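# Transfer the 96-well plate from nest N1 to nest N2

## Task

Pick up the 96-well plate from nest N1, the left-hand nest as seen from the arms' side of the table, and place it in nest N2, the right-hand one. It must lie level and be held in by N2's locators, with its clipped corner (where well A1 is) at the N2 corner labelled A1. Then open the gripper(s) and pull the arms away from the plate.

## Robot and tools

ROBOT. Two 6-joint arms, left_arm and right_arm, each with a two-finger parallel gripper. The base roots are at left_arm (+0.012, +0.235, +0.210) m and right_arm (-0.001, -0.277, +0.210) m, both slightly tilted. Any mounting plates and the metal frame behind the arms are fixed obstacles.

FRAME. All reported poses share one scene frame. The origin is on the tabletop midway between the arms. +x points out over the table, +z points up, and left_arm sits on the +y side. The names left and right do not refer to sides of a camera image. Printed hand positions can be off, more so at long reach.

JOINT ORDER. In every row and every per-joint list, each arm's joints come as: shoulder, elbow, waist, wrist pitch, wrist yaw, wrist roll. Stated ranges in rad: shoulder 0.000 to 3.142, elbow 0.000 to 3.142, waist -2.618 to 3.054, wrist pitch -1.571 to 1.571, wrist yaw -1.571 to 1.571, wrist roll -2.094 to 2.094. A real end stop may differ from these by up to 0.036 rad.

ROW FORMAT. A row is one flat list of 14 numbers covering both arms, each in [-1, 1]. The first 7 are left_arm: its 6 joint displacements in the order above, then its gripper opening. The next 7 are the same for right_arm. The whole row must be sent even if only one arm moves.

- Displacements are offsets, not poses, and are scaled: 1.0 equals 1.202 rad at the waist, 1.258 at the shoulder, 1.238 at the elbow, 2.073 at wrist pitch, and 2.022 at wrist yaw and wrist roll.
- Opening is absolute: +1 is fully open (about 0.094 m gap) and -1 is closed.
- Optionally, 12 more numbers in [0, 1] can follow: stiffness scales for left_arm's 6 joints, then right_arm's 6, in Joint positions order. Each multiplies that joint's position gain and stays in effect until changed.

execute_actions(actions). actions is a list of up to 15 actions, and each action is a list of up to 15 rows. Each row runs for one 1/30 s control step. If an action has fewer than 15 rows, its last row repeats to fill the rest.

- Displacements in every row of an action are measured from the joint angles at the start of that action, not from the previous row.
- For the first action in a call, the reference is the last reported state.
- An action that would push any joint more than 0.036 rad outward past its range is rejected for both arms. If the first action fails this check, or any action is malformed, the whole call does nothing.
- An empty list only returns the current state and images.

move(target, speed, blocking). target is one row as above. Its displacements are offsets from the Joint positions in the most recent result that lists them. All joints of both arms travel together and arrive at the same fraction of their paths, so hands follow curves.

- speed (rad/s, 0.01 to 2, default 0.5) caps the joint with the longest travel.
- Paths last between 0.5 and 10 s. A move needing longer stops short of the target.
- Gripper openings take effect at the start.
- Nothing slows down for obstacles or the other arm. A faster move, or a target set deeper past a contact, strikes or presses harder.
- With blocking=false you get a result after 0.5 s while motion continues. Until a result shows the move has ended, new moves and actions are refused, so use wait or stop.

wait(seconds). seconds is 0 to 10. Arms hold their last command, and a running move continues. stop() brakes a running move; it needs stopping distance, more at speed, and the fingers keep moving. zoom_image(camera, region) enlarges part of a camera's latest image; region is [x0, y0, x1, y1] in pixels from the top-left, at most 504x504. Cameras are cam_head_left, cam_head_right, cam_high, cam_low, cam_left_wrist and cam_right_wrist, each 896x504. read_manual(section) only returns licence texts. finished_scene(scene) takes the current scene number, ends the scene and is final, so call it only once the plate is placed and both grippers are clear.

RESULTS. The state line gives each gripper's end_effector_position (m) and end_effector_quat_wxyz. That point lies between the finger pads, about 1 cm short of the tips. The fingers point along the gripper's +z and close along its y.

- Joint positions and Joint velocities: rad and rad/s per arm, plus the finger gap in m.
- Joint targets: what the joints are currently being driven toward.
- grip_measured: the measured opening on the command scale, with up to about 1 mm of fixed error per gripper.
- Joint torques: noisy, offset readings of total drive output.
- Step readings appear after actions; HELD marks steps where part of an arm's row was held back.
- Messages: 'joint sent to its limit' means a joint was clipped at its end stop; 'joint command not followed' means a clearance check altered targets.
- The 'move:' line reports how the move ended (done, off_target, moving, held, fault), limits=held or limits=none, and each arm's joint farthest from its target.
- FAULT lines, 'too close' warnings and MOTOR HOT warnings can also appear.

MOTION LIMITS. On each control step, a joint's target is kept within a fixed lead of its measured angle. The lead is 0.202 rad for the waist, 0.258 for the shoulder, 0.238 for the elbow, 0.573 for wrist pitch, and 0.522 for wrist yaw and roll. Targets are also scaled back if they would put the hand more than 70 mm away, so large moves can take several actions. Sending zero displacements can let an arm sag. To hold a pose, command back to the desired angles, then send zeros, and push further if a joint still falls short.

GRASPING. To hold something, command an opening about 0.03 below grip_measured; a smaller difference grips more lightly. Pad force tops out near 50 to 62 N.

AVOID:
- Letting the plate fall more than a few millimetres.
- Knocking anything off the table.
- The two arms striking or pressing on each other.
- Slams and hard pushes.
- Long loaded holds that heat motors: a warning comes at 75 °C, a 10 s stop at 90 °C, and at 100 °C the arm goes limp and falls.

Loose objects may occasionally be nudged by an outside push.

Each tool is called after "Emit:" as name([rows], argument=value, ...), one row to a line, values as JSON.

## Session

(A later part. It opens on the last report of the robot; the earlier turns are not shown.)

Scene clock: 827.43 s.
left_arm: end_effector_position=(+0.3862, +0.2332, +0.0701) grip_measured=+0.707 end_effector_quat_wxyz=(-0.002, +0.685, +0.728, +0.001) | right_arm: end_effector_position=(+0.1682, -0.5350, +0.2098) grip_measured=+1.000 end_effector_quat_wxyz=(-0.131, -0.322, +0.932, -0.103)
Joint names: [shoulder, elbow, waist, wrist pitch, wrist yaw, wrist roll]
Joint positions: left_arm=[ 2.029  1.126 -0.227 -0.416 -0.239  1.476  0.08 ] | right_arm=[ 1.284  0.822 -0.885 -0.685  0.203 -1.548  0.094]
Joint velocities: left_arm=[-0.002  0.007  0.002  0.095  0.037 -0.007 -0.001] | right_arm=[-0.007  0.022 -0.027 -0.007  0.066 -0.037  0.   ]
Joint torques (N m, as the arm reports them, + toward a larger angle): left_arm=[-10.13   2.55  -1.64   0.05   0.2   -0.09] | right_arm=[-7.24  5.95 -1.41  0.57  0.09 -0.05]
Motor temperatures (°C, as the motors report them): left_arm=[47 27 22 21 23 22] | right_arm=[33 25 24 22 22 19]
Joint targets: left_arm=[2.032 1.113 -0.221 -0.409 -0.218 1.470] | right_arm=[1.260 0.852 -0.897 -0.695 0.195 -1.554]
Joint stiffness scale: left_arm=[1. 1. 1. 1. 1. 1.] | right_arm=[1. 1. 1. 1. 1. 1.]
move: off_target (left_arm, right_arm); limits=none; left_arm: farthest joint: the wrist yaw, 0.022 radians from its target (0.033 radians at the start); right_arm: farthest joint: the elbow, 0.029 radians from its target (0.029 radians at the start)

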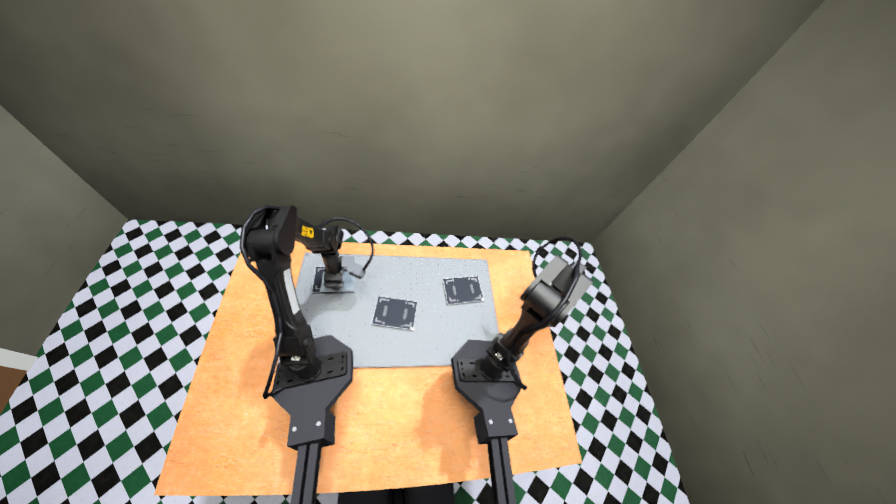

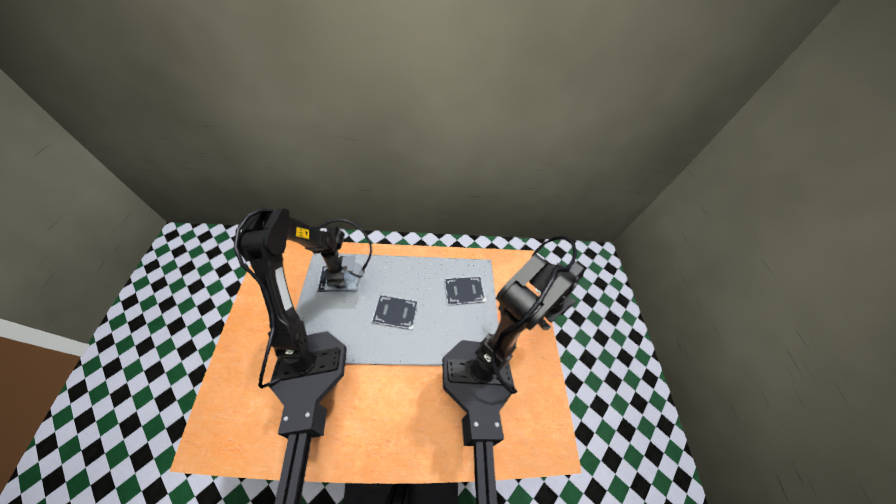

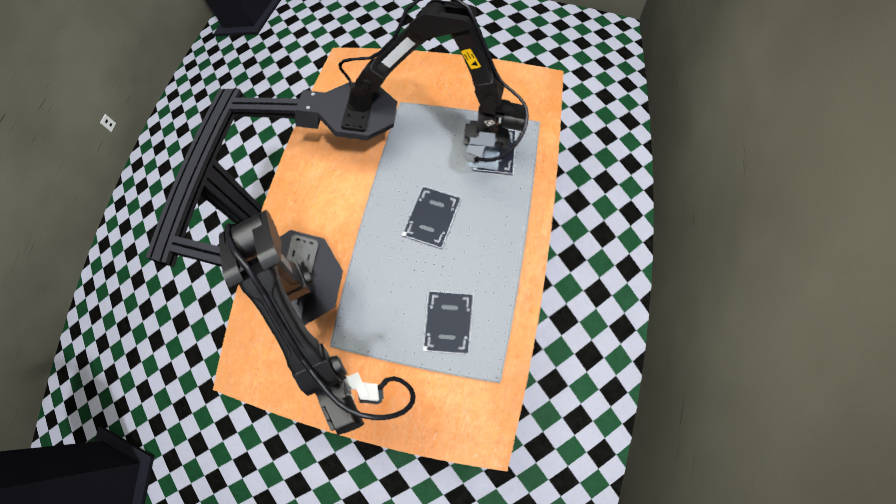

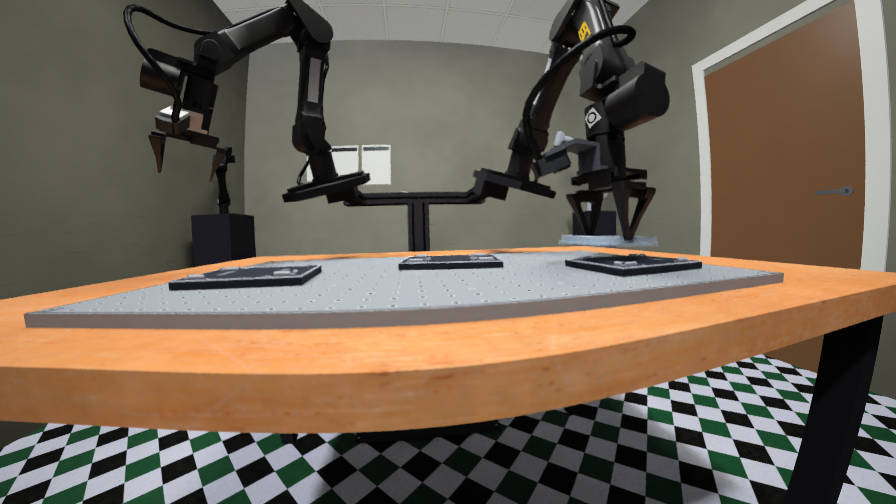

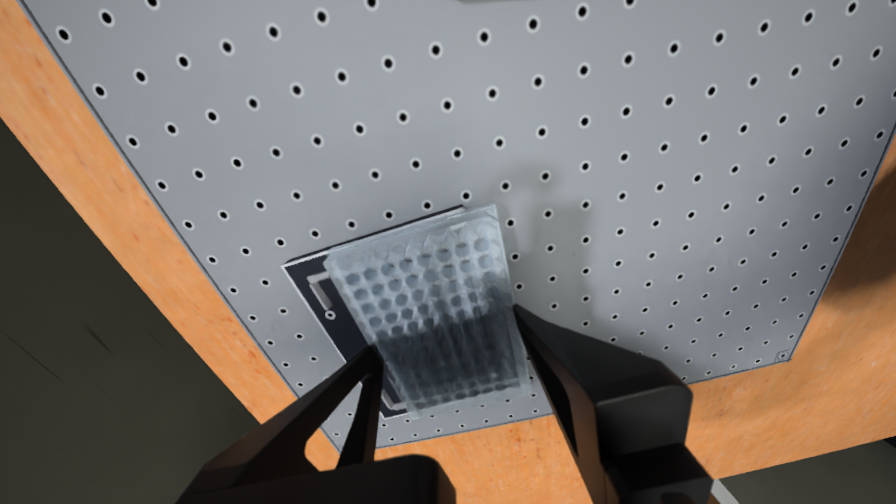

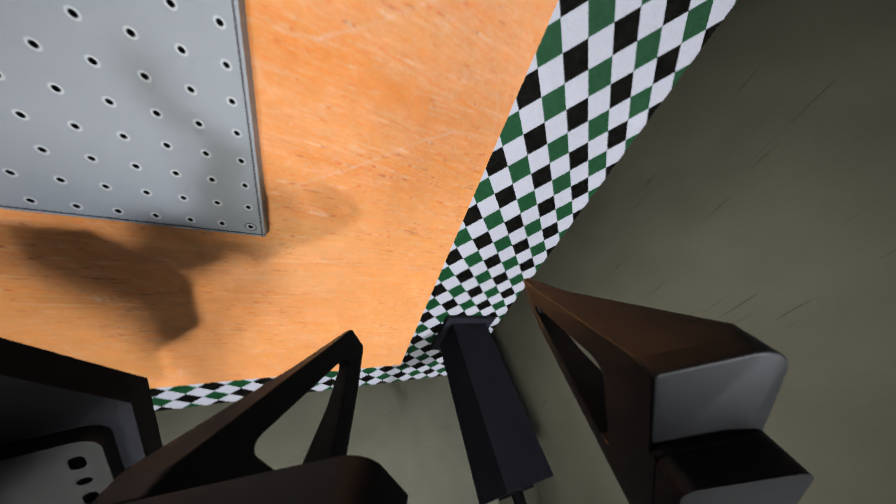

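Emit:
move(target=[0.040,0.129,0.051,-0.0395,0.019,0.016,0.685, -0.019,0.024,-0.010,-0.005,-0.004,-0.003,1], speed=0.2)

Emit:
zoom_image(camera="cam_left_wrist", region=[280,140,600,420])

Scene clock: 887.57 s.
left_arm: end_effector_position=(+0.4180, +0.2544, +0.0730) grip_measured=+0.707 end_effector_quat_wxyz=(+0.005, +0.673, +0.740, +0.006) | right_arm: end_effector_position=(+0.1682, -0.5350, +0.2098) grip_measured=+1.000 end_effector_quat_wxyz=(-0.131, -0.322, +0.932, -0.103)
Joint names: [shoulder, elbow, waist, wrist pitch, wrist yaw, wrist roll]
Joint positions: left_arm=[ 2.071  1.261 -0.171 -0.478 -0.222  1.502  0.08 ] | right_arm=[ 1.284  0.822 -0.885 -0.685  0.203 -1.548  0.094]
Joint velocities: left_arm=[-0.002  0.002 -0.012 -0.037 -0.037  0.095  0.   ] | right_arm=[-0.007  0.002 -0.017 -0.037 -0.066 -0.007  0.   ]
Joint torques (N m, as the arm reports them, + toward a larger angle): left_arm=[-10.5    5.93  -1.76  -0.15   0.21   0.03] | right_arm=[-7.29  5.95 -1.38  0.57  0.1  -0.03]
Motor temperatures (°C, as the motors report them): left_arm=[44 26 21 20 23 22] | right_arm=[33 26 24 22 22 19]
Joint targets: left_arm=[2.079 1.286 -0.166 -0.498 -0.200 1.508] | right_arm=[1.260 0.852 -0.897 -0.695 0.195 -1.554]
Joint stiffness scale: left_arm=[1. 1. 1. 1. 1. 1.] | right_arm=[1. 1. 1. 1. 1. 1.]
move: off_target (left_arm, right_arm); limits=none; left_arm: farthest joint: the elbow, 0.024 radians from its target (0.160 radians at the start); right_arm: farthest joint: the elbow, 0.029 radians from its target (0.029 radians at the start)

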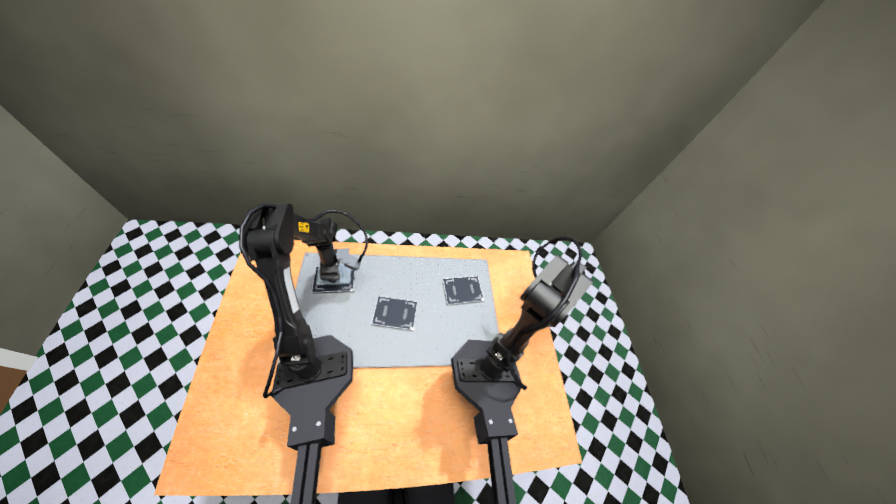

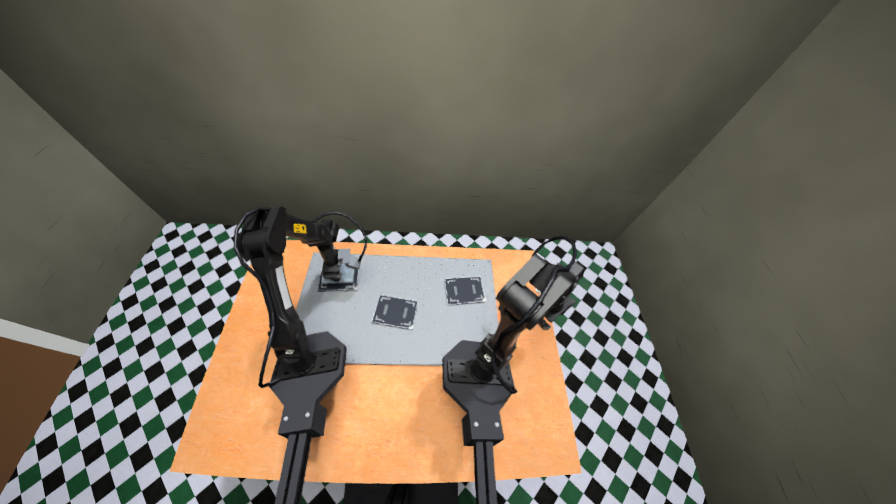

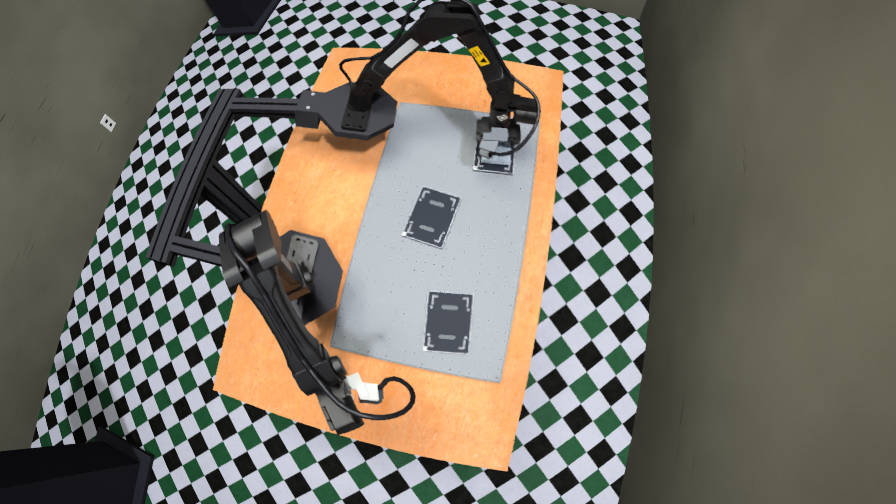

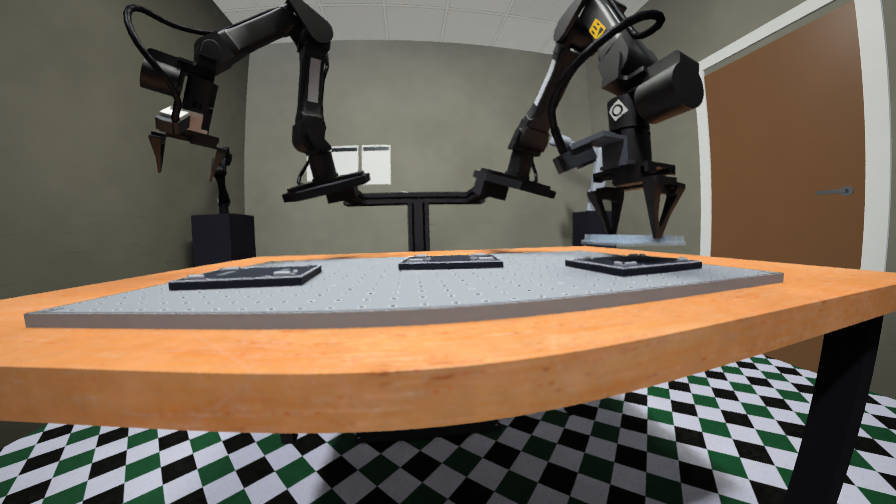

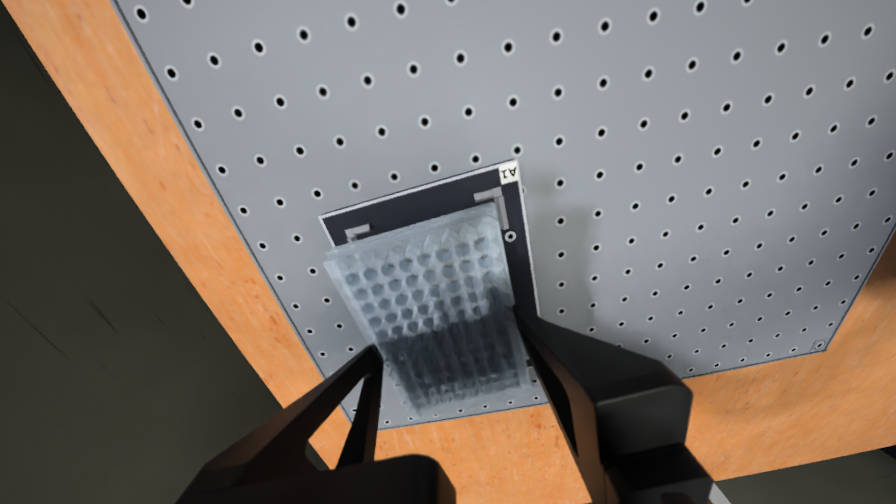

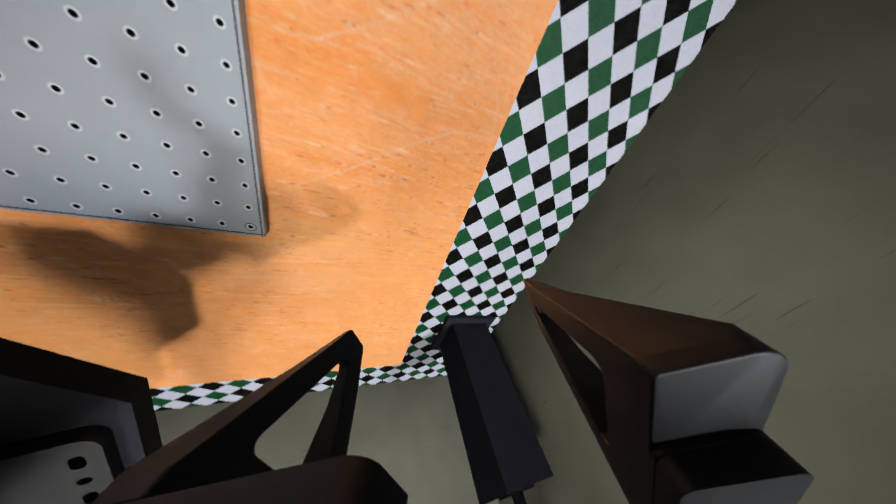

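Region (280, 140, 600, 420) of cam_left_wrist's 896x504 image, scaled by 1.575, with more detail than that image has; it fills the top 441 rows of this view, and the rest is white.

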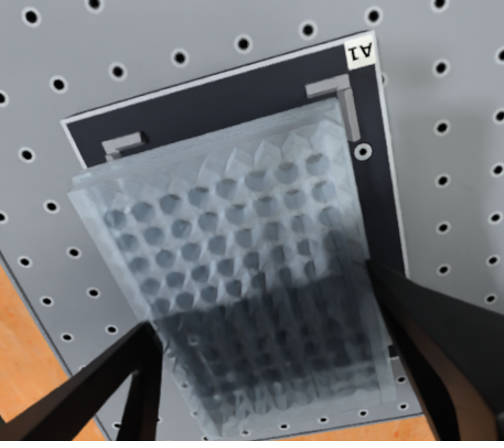

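Emit:
move(target=[0.039,0.021,0.0225,0.018,0.0143,0.0173,0.685, -0.019,0.024,-0.010,-0.005,-0.004,-0.003,1], speed=0.1)

Emit:
zoom_image(camera="cam_left_wrist", region=[280,140,600,420])

Scene clock: 919.57 s.
left_arm: end_effector_position=(+0.4135, +0.2586, +0.0558) grip_measured=+0.707 end_effector_quat_wxyz=(-0.000, +0.677, +0.736, -0.000) | right_arm: end_effector_position=(+0.1682, -0.5350, +0.2098) grip_measured=+1.000 end_effector_quat_wxyz=(-0.131, -0.322, +0.932, -0.103)
Joint names: [shoulder, elbow, waist, wrist pitch, wrist yaw, wrist roll]
Joint positions: left_arm=[ 2.115  1.261 -0.149 -0.447 -0.214  1.53   0.08 ] | right_arm=[ 1.284  0.822 -0.885 -0.685  0.203 -1.548  0.094]
Joint velocities: left_arm=[-0.022  0.007 -0.017  0.022 -0.066 -0.007 -0.001] | right_arm=[-0.017  0.002 -0.007  0.022 -0.081  0.037  0.   ]
Joint torques (N m, as the arm reports them, + toward a larger angle): left_arm=[-10.89   5.85  -1.7    0.04   0.2    0.03] | right_arm=[-7.28  5.97 -1.37  0.56  0.1  -0.04]
Motor temperatures (°C, as the motors report them): left_arm=[45 28 21 20 23 22] | right_arm=[33 26 24 22 22 19]
Joint targets: left_arm=[2.120 1.287 -0.144 -0.441 -0.193 1.536] | right_arm=[1.260 0.852 -0.897 -0.695 0.195 -1.554]
Joint stiffness scale: left_arm=[1. 1. 1. 1. 1. 1.] | right_arm=[1. 1. 1. 1. 1. 1.]
move: off_target (left_arm, right_arm); limits=none; left_arm: farthest joint: the elbow, 0.026 radians from its target (0.026 radians at the start); right_arm: farthest joint: the elbow, 0.029 radians from its target (0.029 radians at the start)

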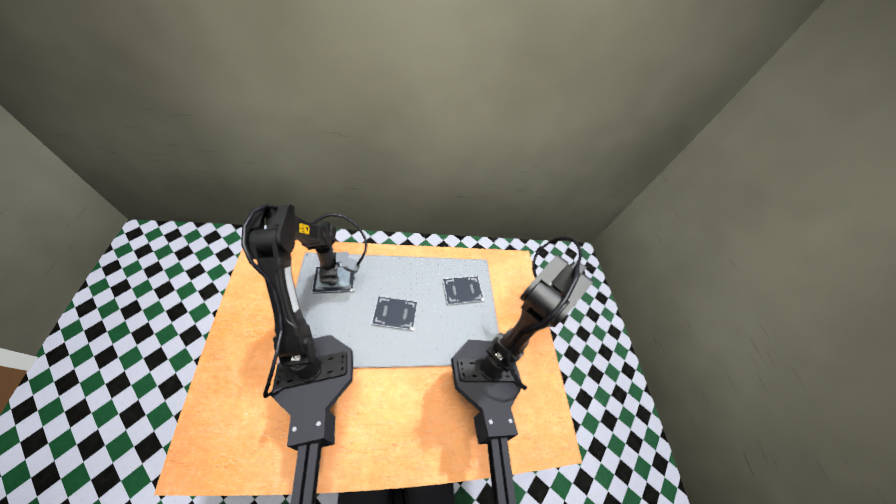

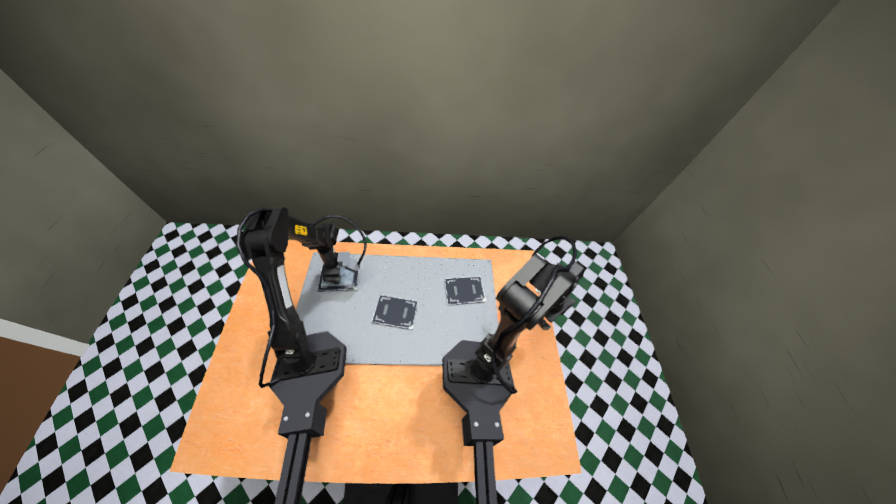

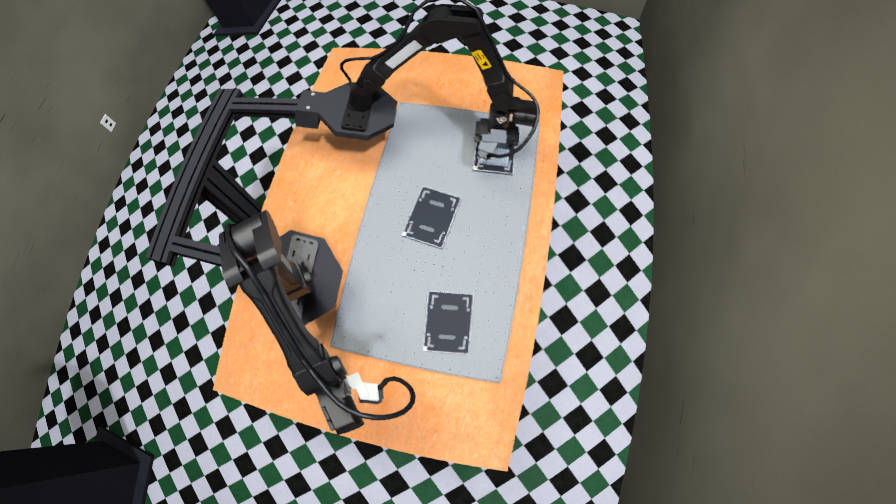

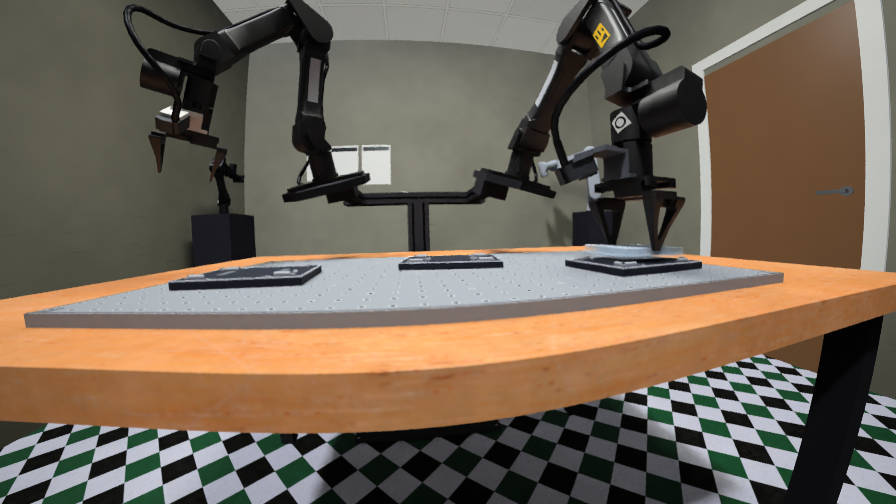

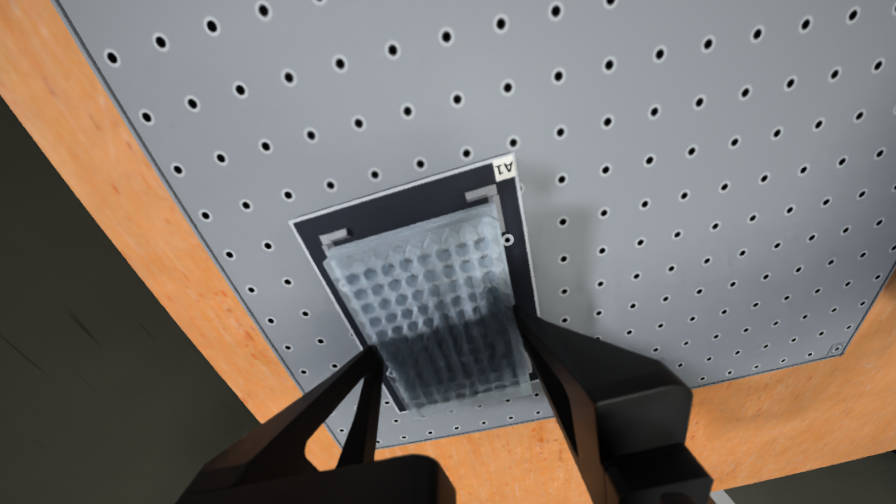

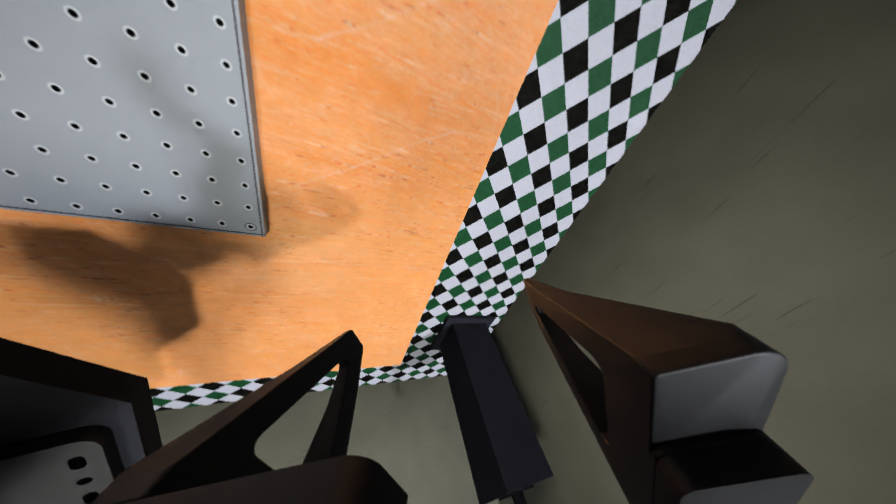

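Region (280, 140, 600, 420) of cam_left_wrist's 896x504 image, scaled by 1.575, with more detail than that image has; it fills the top 441 rows of this view, and the rest is white.

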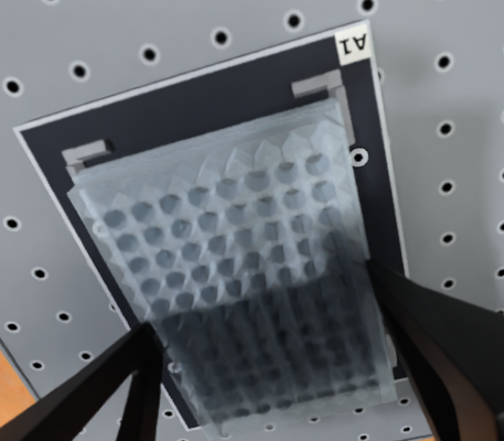

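Emit:
execute_actions(actions=[])

Scene clock: 940.10 s.
left_arm: end_effector_position=(+0.4135, +0.2586, +0.0558) grip_measured=+0.707 end_effector_quat_wxyz=(-0.000, +0.677, +0.736, -0.000) | right_arm: end_effector_position=(+0.1682, -0.5350, +0.2098) grip_measured=+1.000 end_effector_quat_wxyz=(-0.131, -0.322, +0.932, -0.103)
Joint names: [shoulder, elbow, waist, wrist pitch, wrist yaw, wrist roll]
Joint positions: left_arm=[ 2.115  1.261 -0.149 -0.447 -0.214  1.53   0.08 ] | right_arm=[ 1.284  0.822 -0.885 -0.685  0.203 -1.548  0.094]
Joint velocities: left_arm=[-0.002 -0.007  0.002 -0.022 -0.007 -0.037 -0.   ] | right_arm=[-0.022  0.002 -0.002 -0.007  0.051  0.037  0.   ]
Joint torques (N m, as the arm reports them, + toward a larger angle): left_arm=[-10.9    5.86  -1.7    0.06   0.2    0.01] | right_arm=[-7.2   5.96 -1.37  0.56  0.09 -0.04]
Motor temperatures (°C, as the motors report them): left_arm=[45 28 21 20 23 22] | right_arm=[33 26 24 22 22 19]
Joint targets: left_arm=[2.120 1.287 -0.144 -0.441 -0.193 1.536] | right_arm=[1.260 0.852 -0.897 -0.695 0.195 -1.554]
Joint stiffness scale: left_arm=[1. 1. 1. 1. 1. 1.] | right_arm=[1. 1. 1. 1. 1. 1.]

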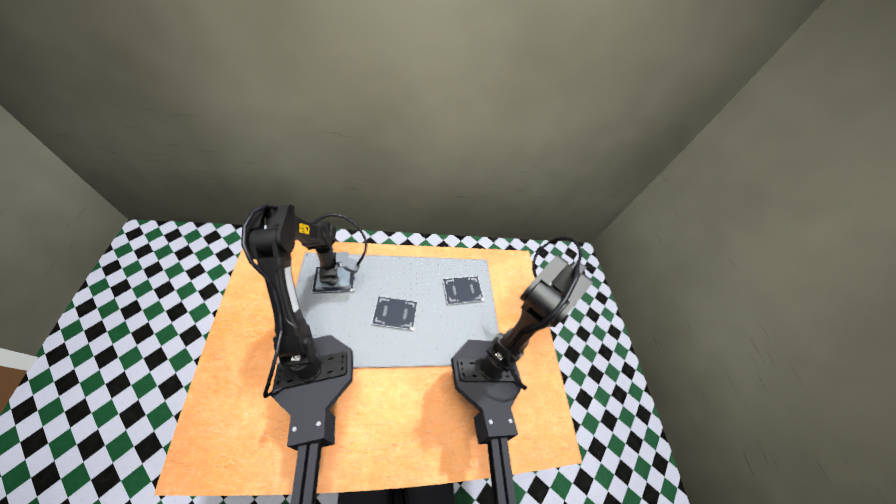

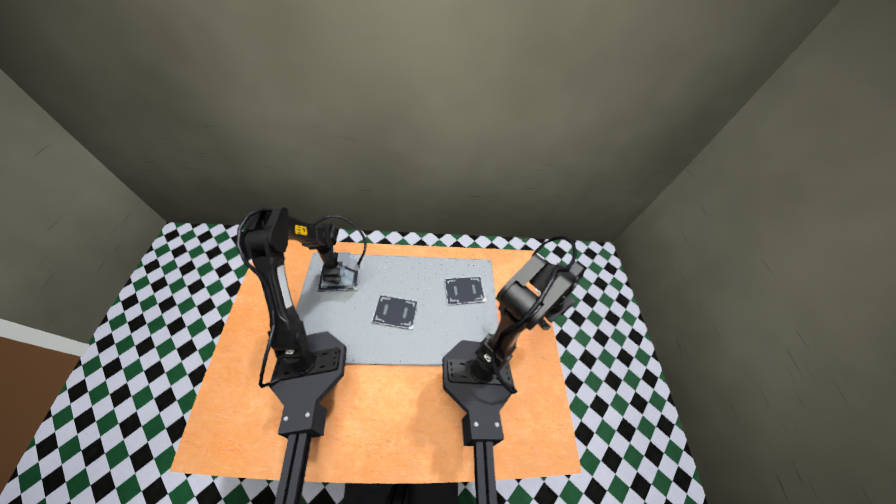

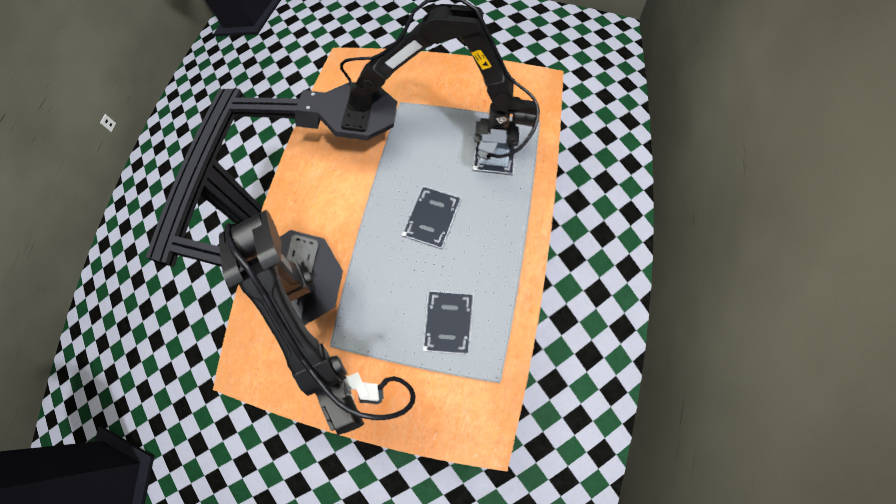

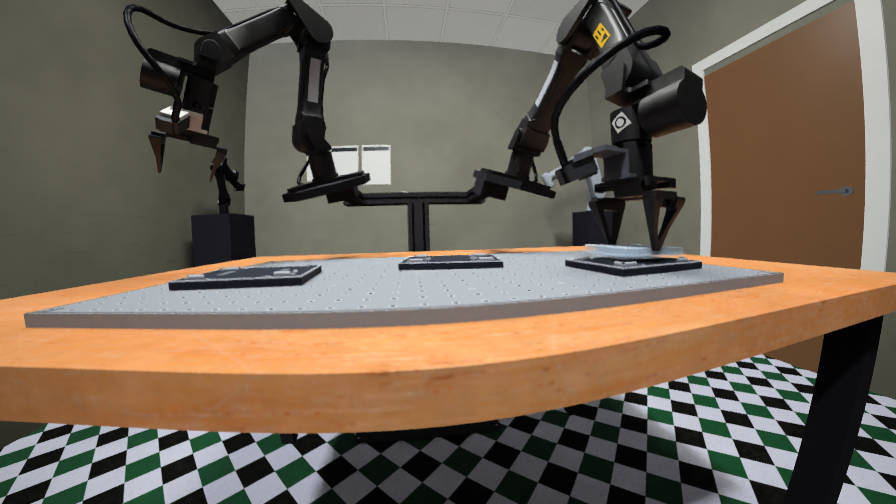

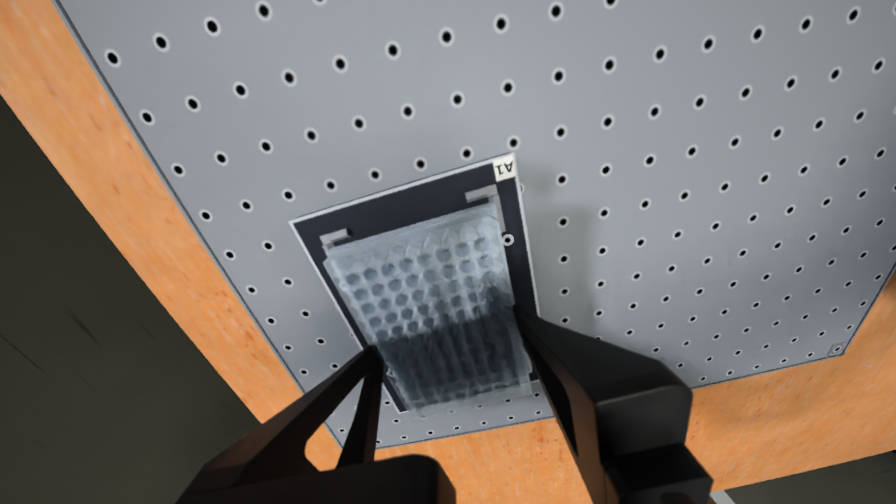

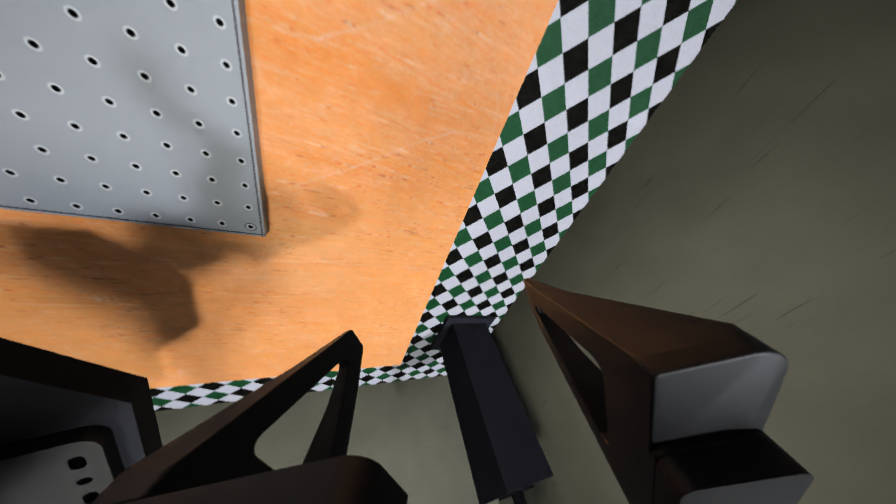

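Emit:
move(target=[0.026,0.0307,0.0077,0.0109,0.0104,0.005,0.685,-0.019,0.024,-0.010,-0.005,-0.004,-0.003,1], speed=0.05)

Emit:
zoom_image(camera="cam_left_wrist", region=[280,140,600,420])

Scene clock: 960.80 s.
left_arm: end_effector_position=(+0.4151, +0.2574, +0.0502) grip_measured=+0.707 end_effector_quat_wxyz=(+0.000, +0.678, +0.735, -0.000) | right_arm: end_effector_position=(+0.1682, -0.5350, +0.2098) grip_measured=+1.000 end_effector_quat_wxyz=(-0.131, -0.322, +0.932, -0.103)
Joint names: [shoulder, elbow, waist, wrist pitch, wrist yaw, wrist roll]
Joint positions: left_arm=[ 2.136  1.27  -0.149 -0.434 -0.214  1.533  0.08 ] | right_arm=[ 1.284  0.822 -0.885 -0.685  0.203 -1.548  0.094]
Joint velocities: left_arm=[-0.007 -0.007 -0.007 -0.007 -0.037  0.007  0.   ] | right_arm=[-0.017  0.007 -0.002  0.037  0.081 -0.022  0.   ]
Joint torques (N m, as the arm reports them, + toward a larger angle): left_arm=[-10.33   6.1   -1.39   0.09   0.2    0.02] | right_arm=[-7.26  5.97 -1.4   0.57  0.09 -0.04]
Motor temperatures (°C, as the motors report them): left_arm=[45 28 21 20 23 22] | right_arm=[32 26 24 22 22 19]
Joint targets: left_arm=[2.148 1.299 -0.140 -0.425 -0.193 1.541] | right_arm=[1.260 0.852 -0.897 -0.695 0.195 -1.554]
Joint stiffness scale: left_arm=[1. 1. 1. 1. 1. 1.] | right_arm=[1. 1. 1. 1. 1. 1.]
move: off_target (left_arm, right_arm); limits=none; left_arm: farthest joint: the elbow, 0.029 radians from its target (0.038 radians at the start); right_arm: farthest joint: the elbow, 0.029 radians from its target (0.029 radians at the start)

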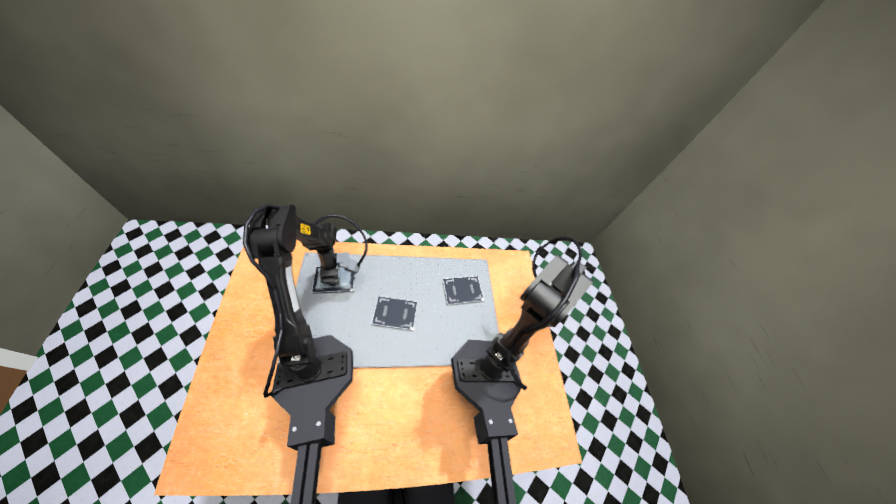

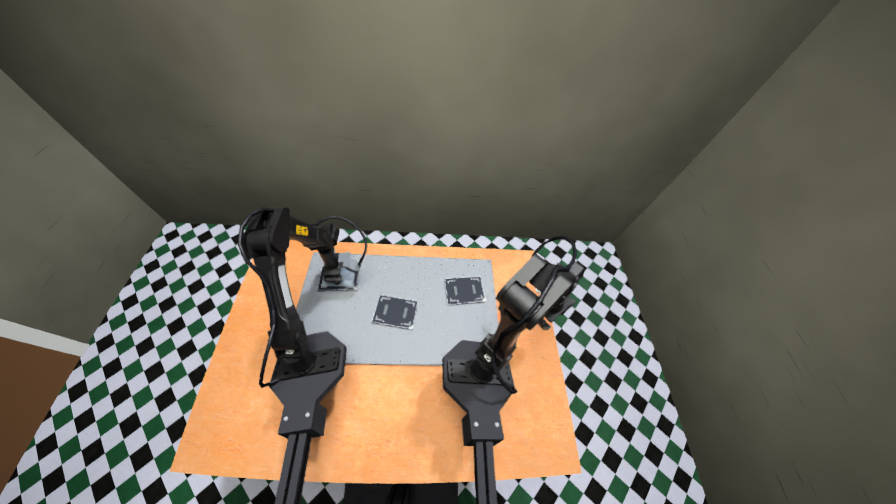

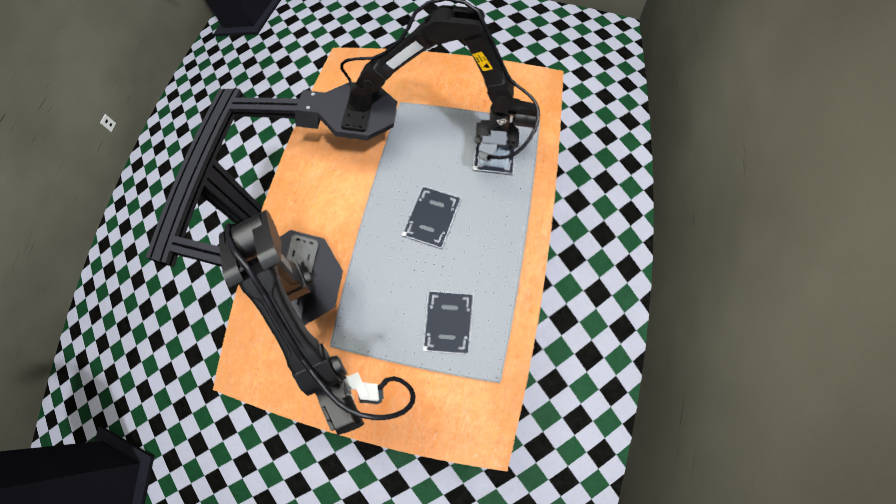

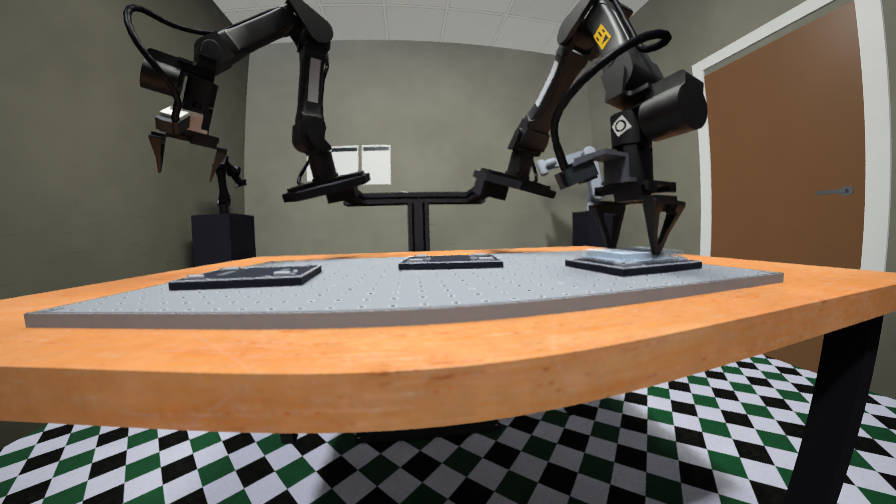

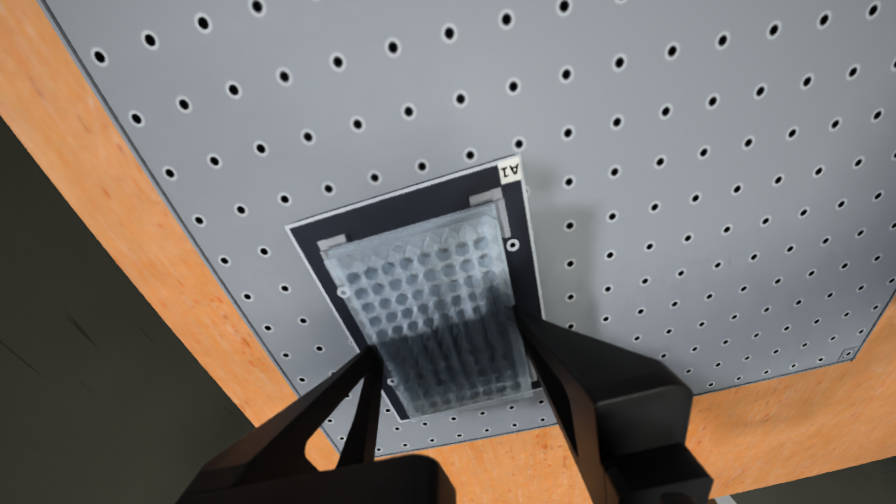

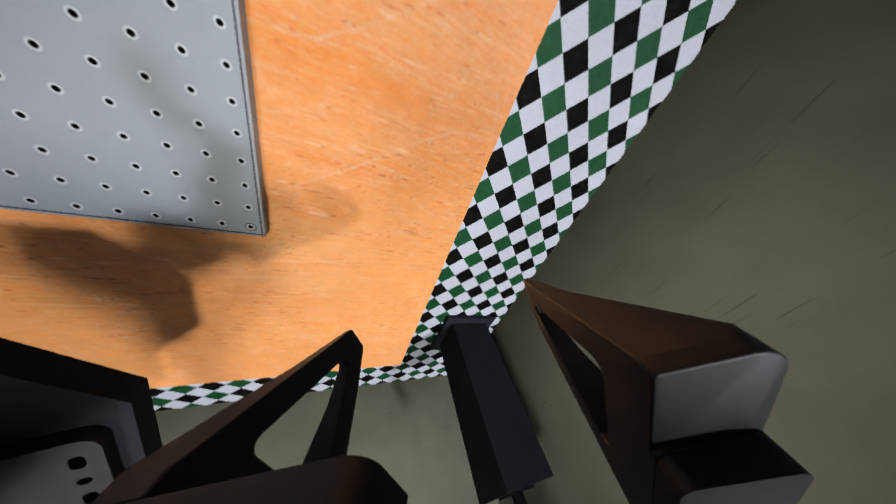

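Region (280, 140, 600, 420) of cam_left_wrist's 896x504 image, scaled by 1.575, with more detail than that image has; it fills the top 441 rows of this view, and the rest is white.

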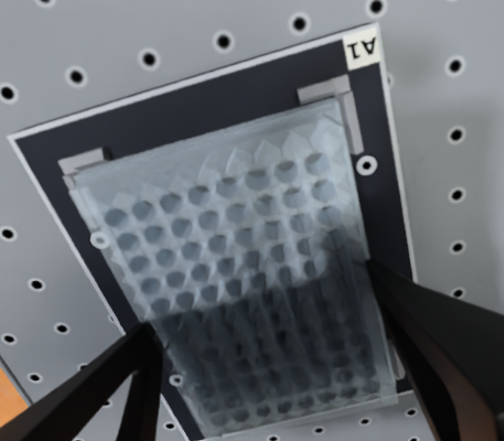

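Emit:
zoom_image(camera="cam_left_wrist", region=[290,170,550,290])

Emit:
zoom_image(camera="cam_low", region=[550,220,720,290])

Region (290, 170, 550, 290) of cam_left_wrist's 896x504 image, scaled by 1.938, with more detail than that image has; it fills the top 233 rows of this view, and the rest is white.

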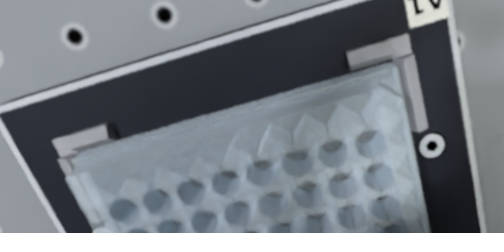

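Region (550, 220, 720, 290) of cam_low's 896x504 image, scaled by 2.965, with more detail than that image has; it fills the top 208 rows of this view, and the rest is white.

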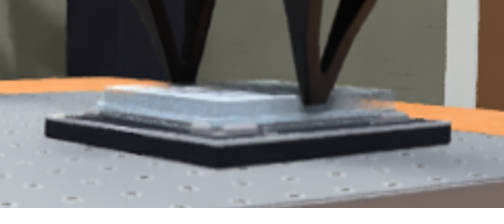

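Emit:
zoom_image(camera="cam_left_wrist", region=[450,170,540,260])

Emit:
zoom_image(camera="cam_left_wrist", region=[300,215,390,305])

Region (450, 170, 540, 260) of cam_left_wrist's 896x504 image, scaled by 5.600, with more detail than that image has.

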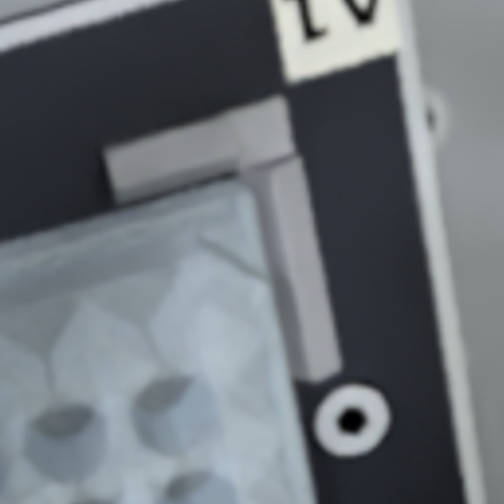

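Region (300, 215, 390, 305) of cam_left_wrist's 896x504 image, scaled by 5.600, with more detail than that image has.

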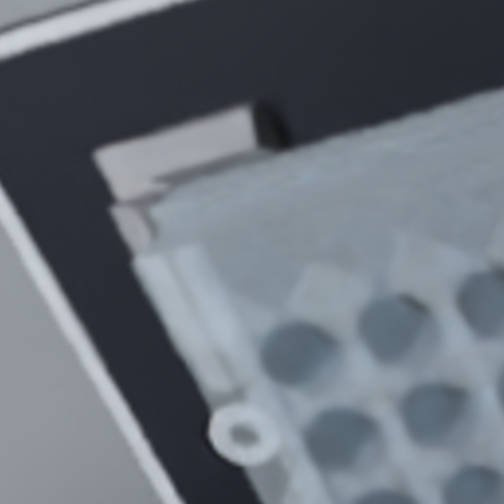

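Emit:
zoom_image(camera="cam_left_wrist", region=[370,330,560,440])

Emit:
zoom_image(camera="cam_low", region=[570,240,710,280])

Region (370, 330, 560, 440) of cam_left_wrist's 896x504 image, scaled by 2.653, with more detail than that image has; it fills the top 292 rows of this view, and the rest is white.

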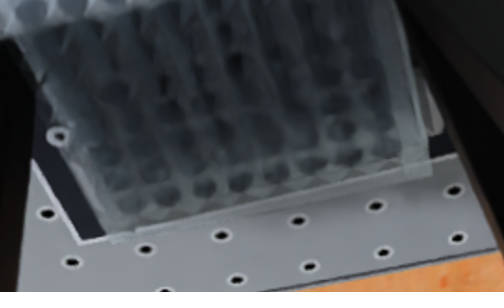

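Region (570, 240, 710, 280) of cam_low's 896x504 image, scaled by 3.600, with more detail than that image has; it fills the top 144 rows of this view, and the rest is white.

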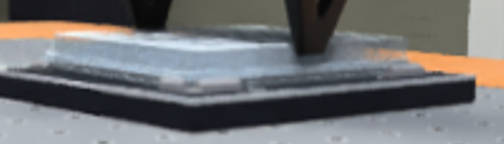

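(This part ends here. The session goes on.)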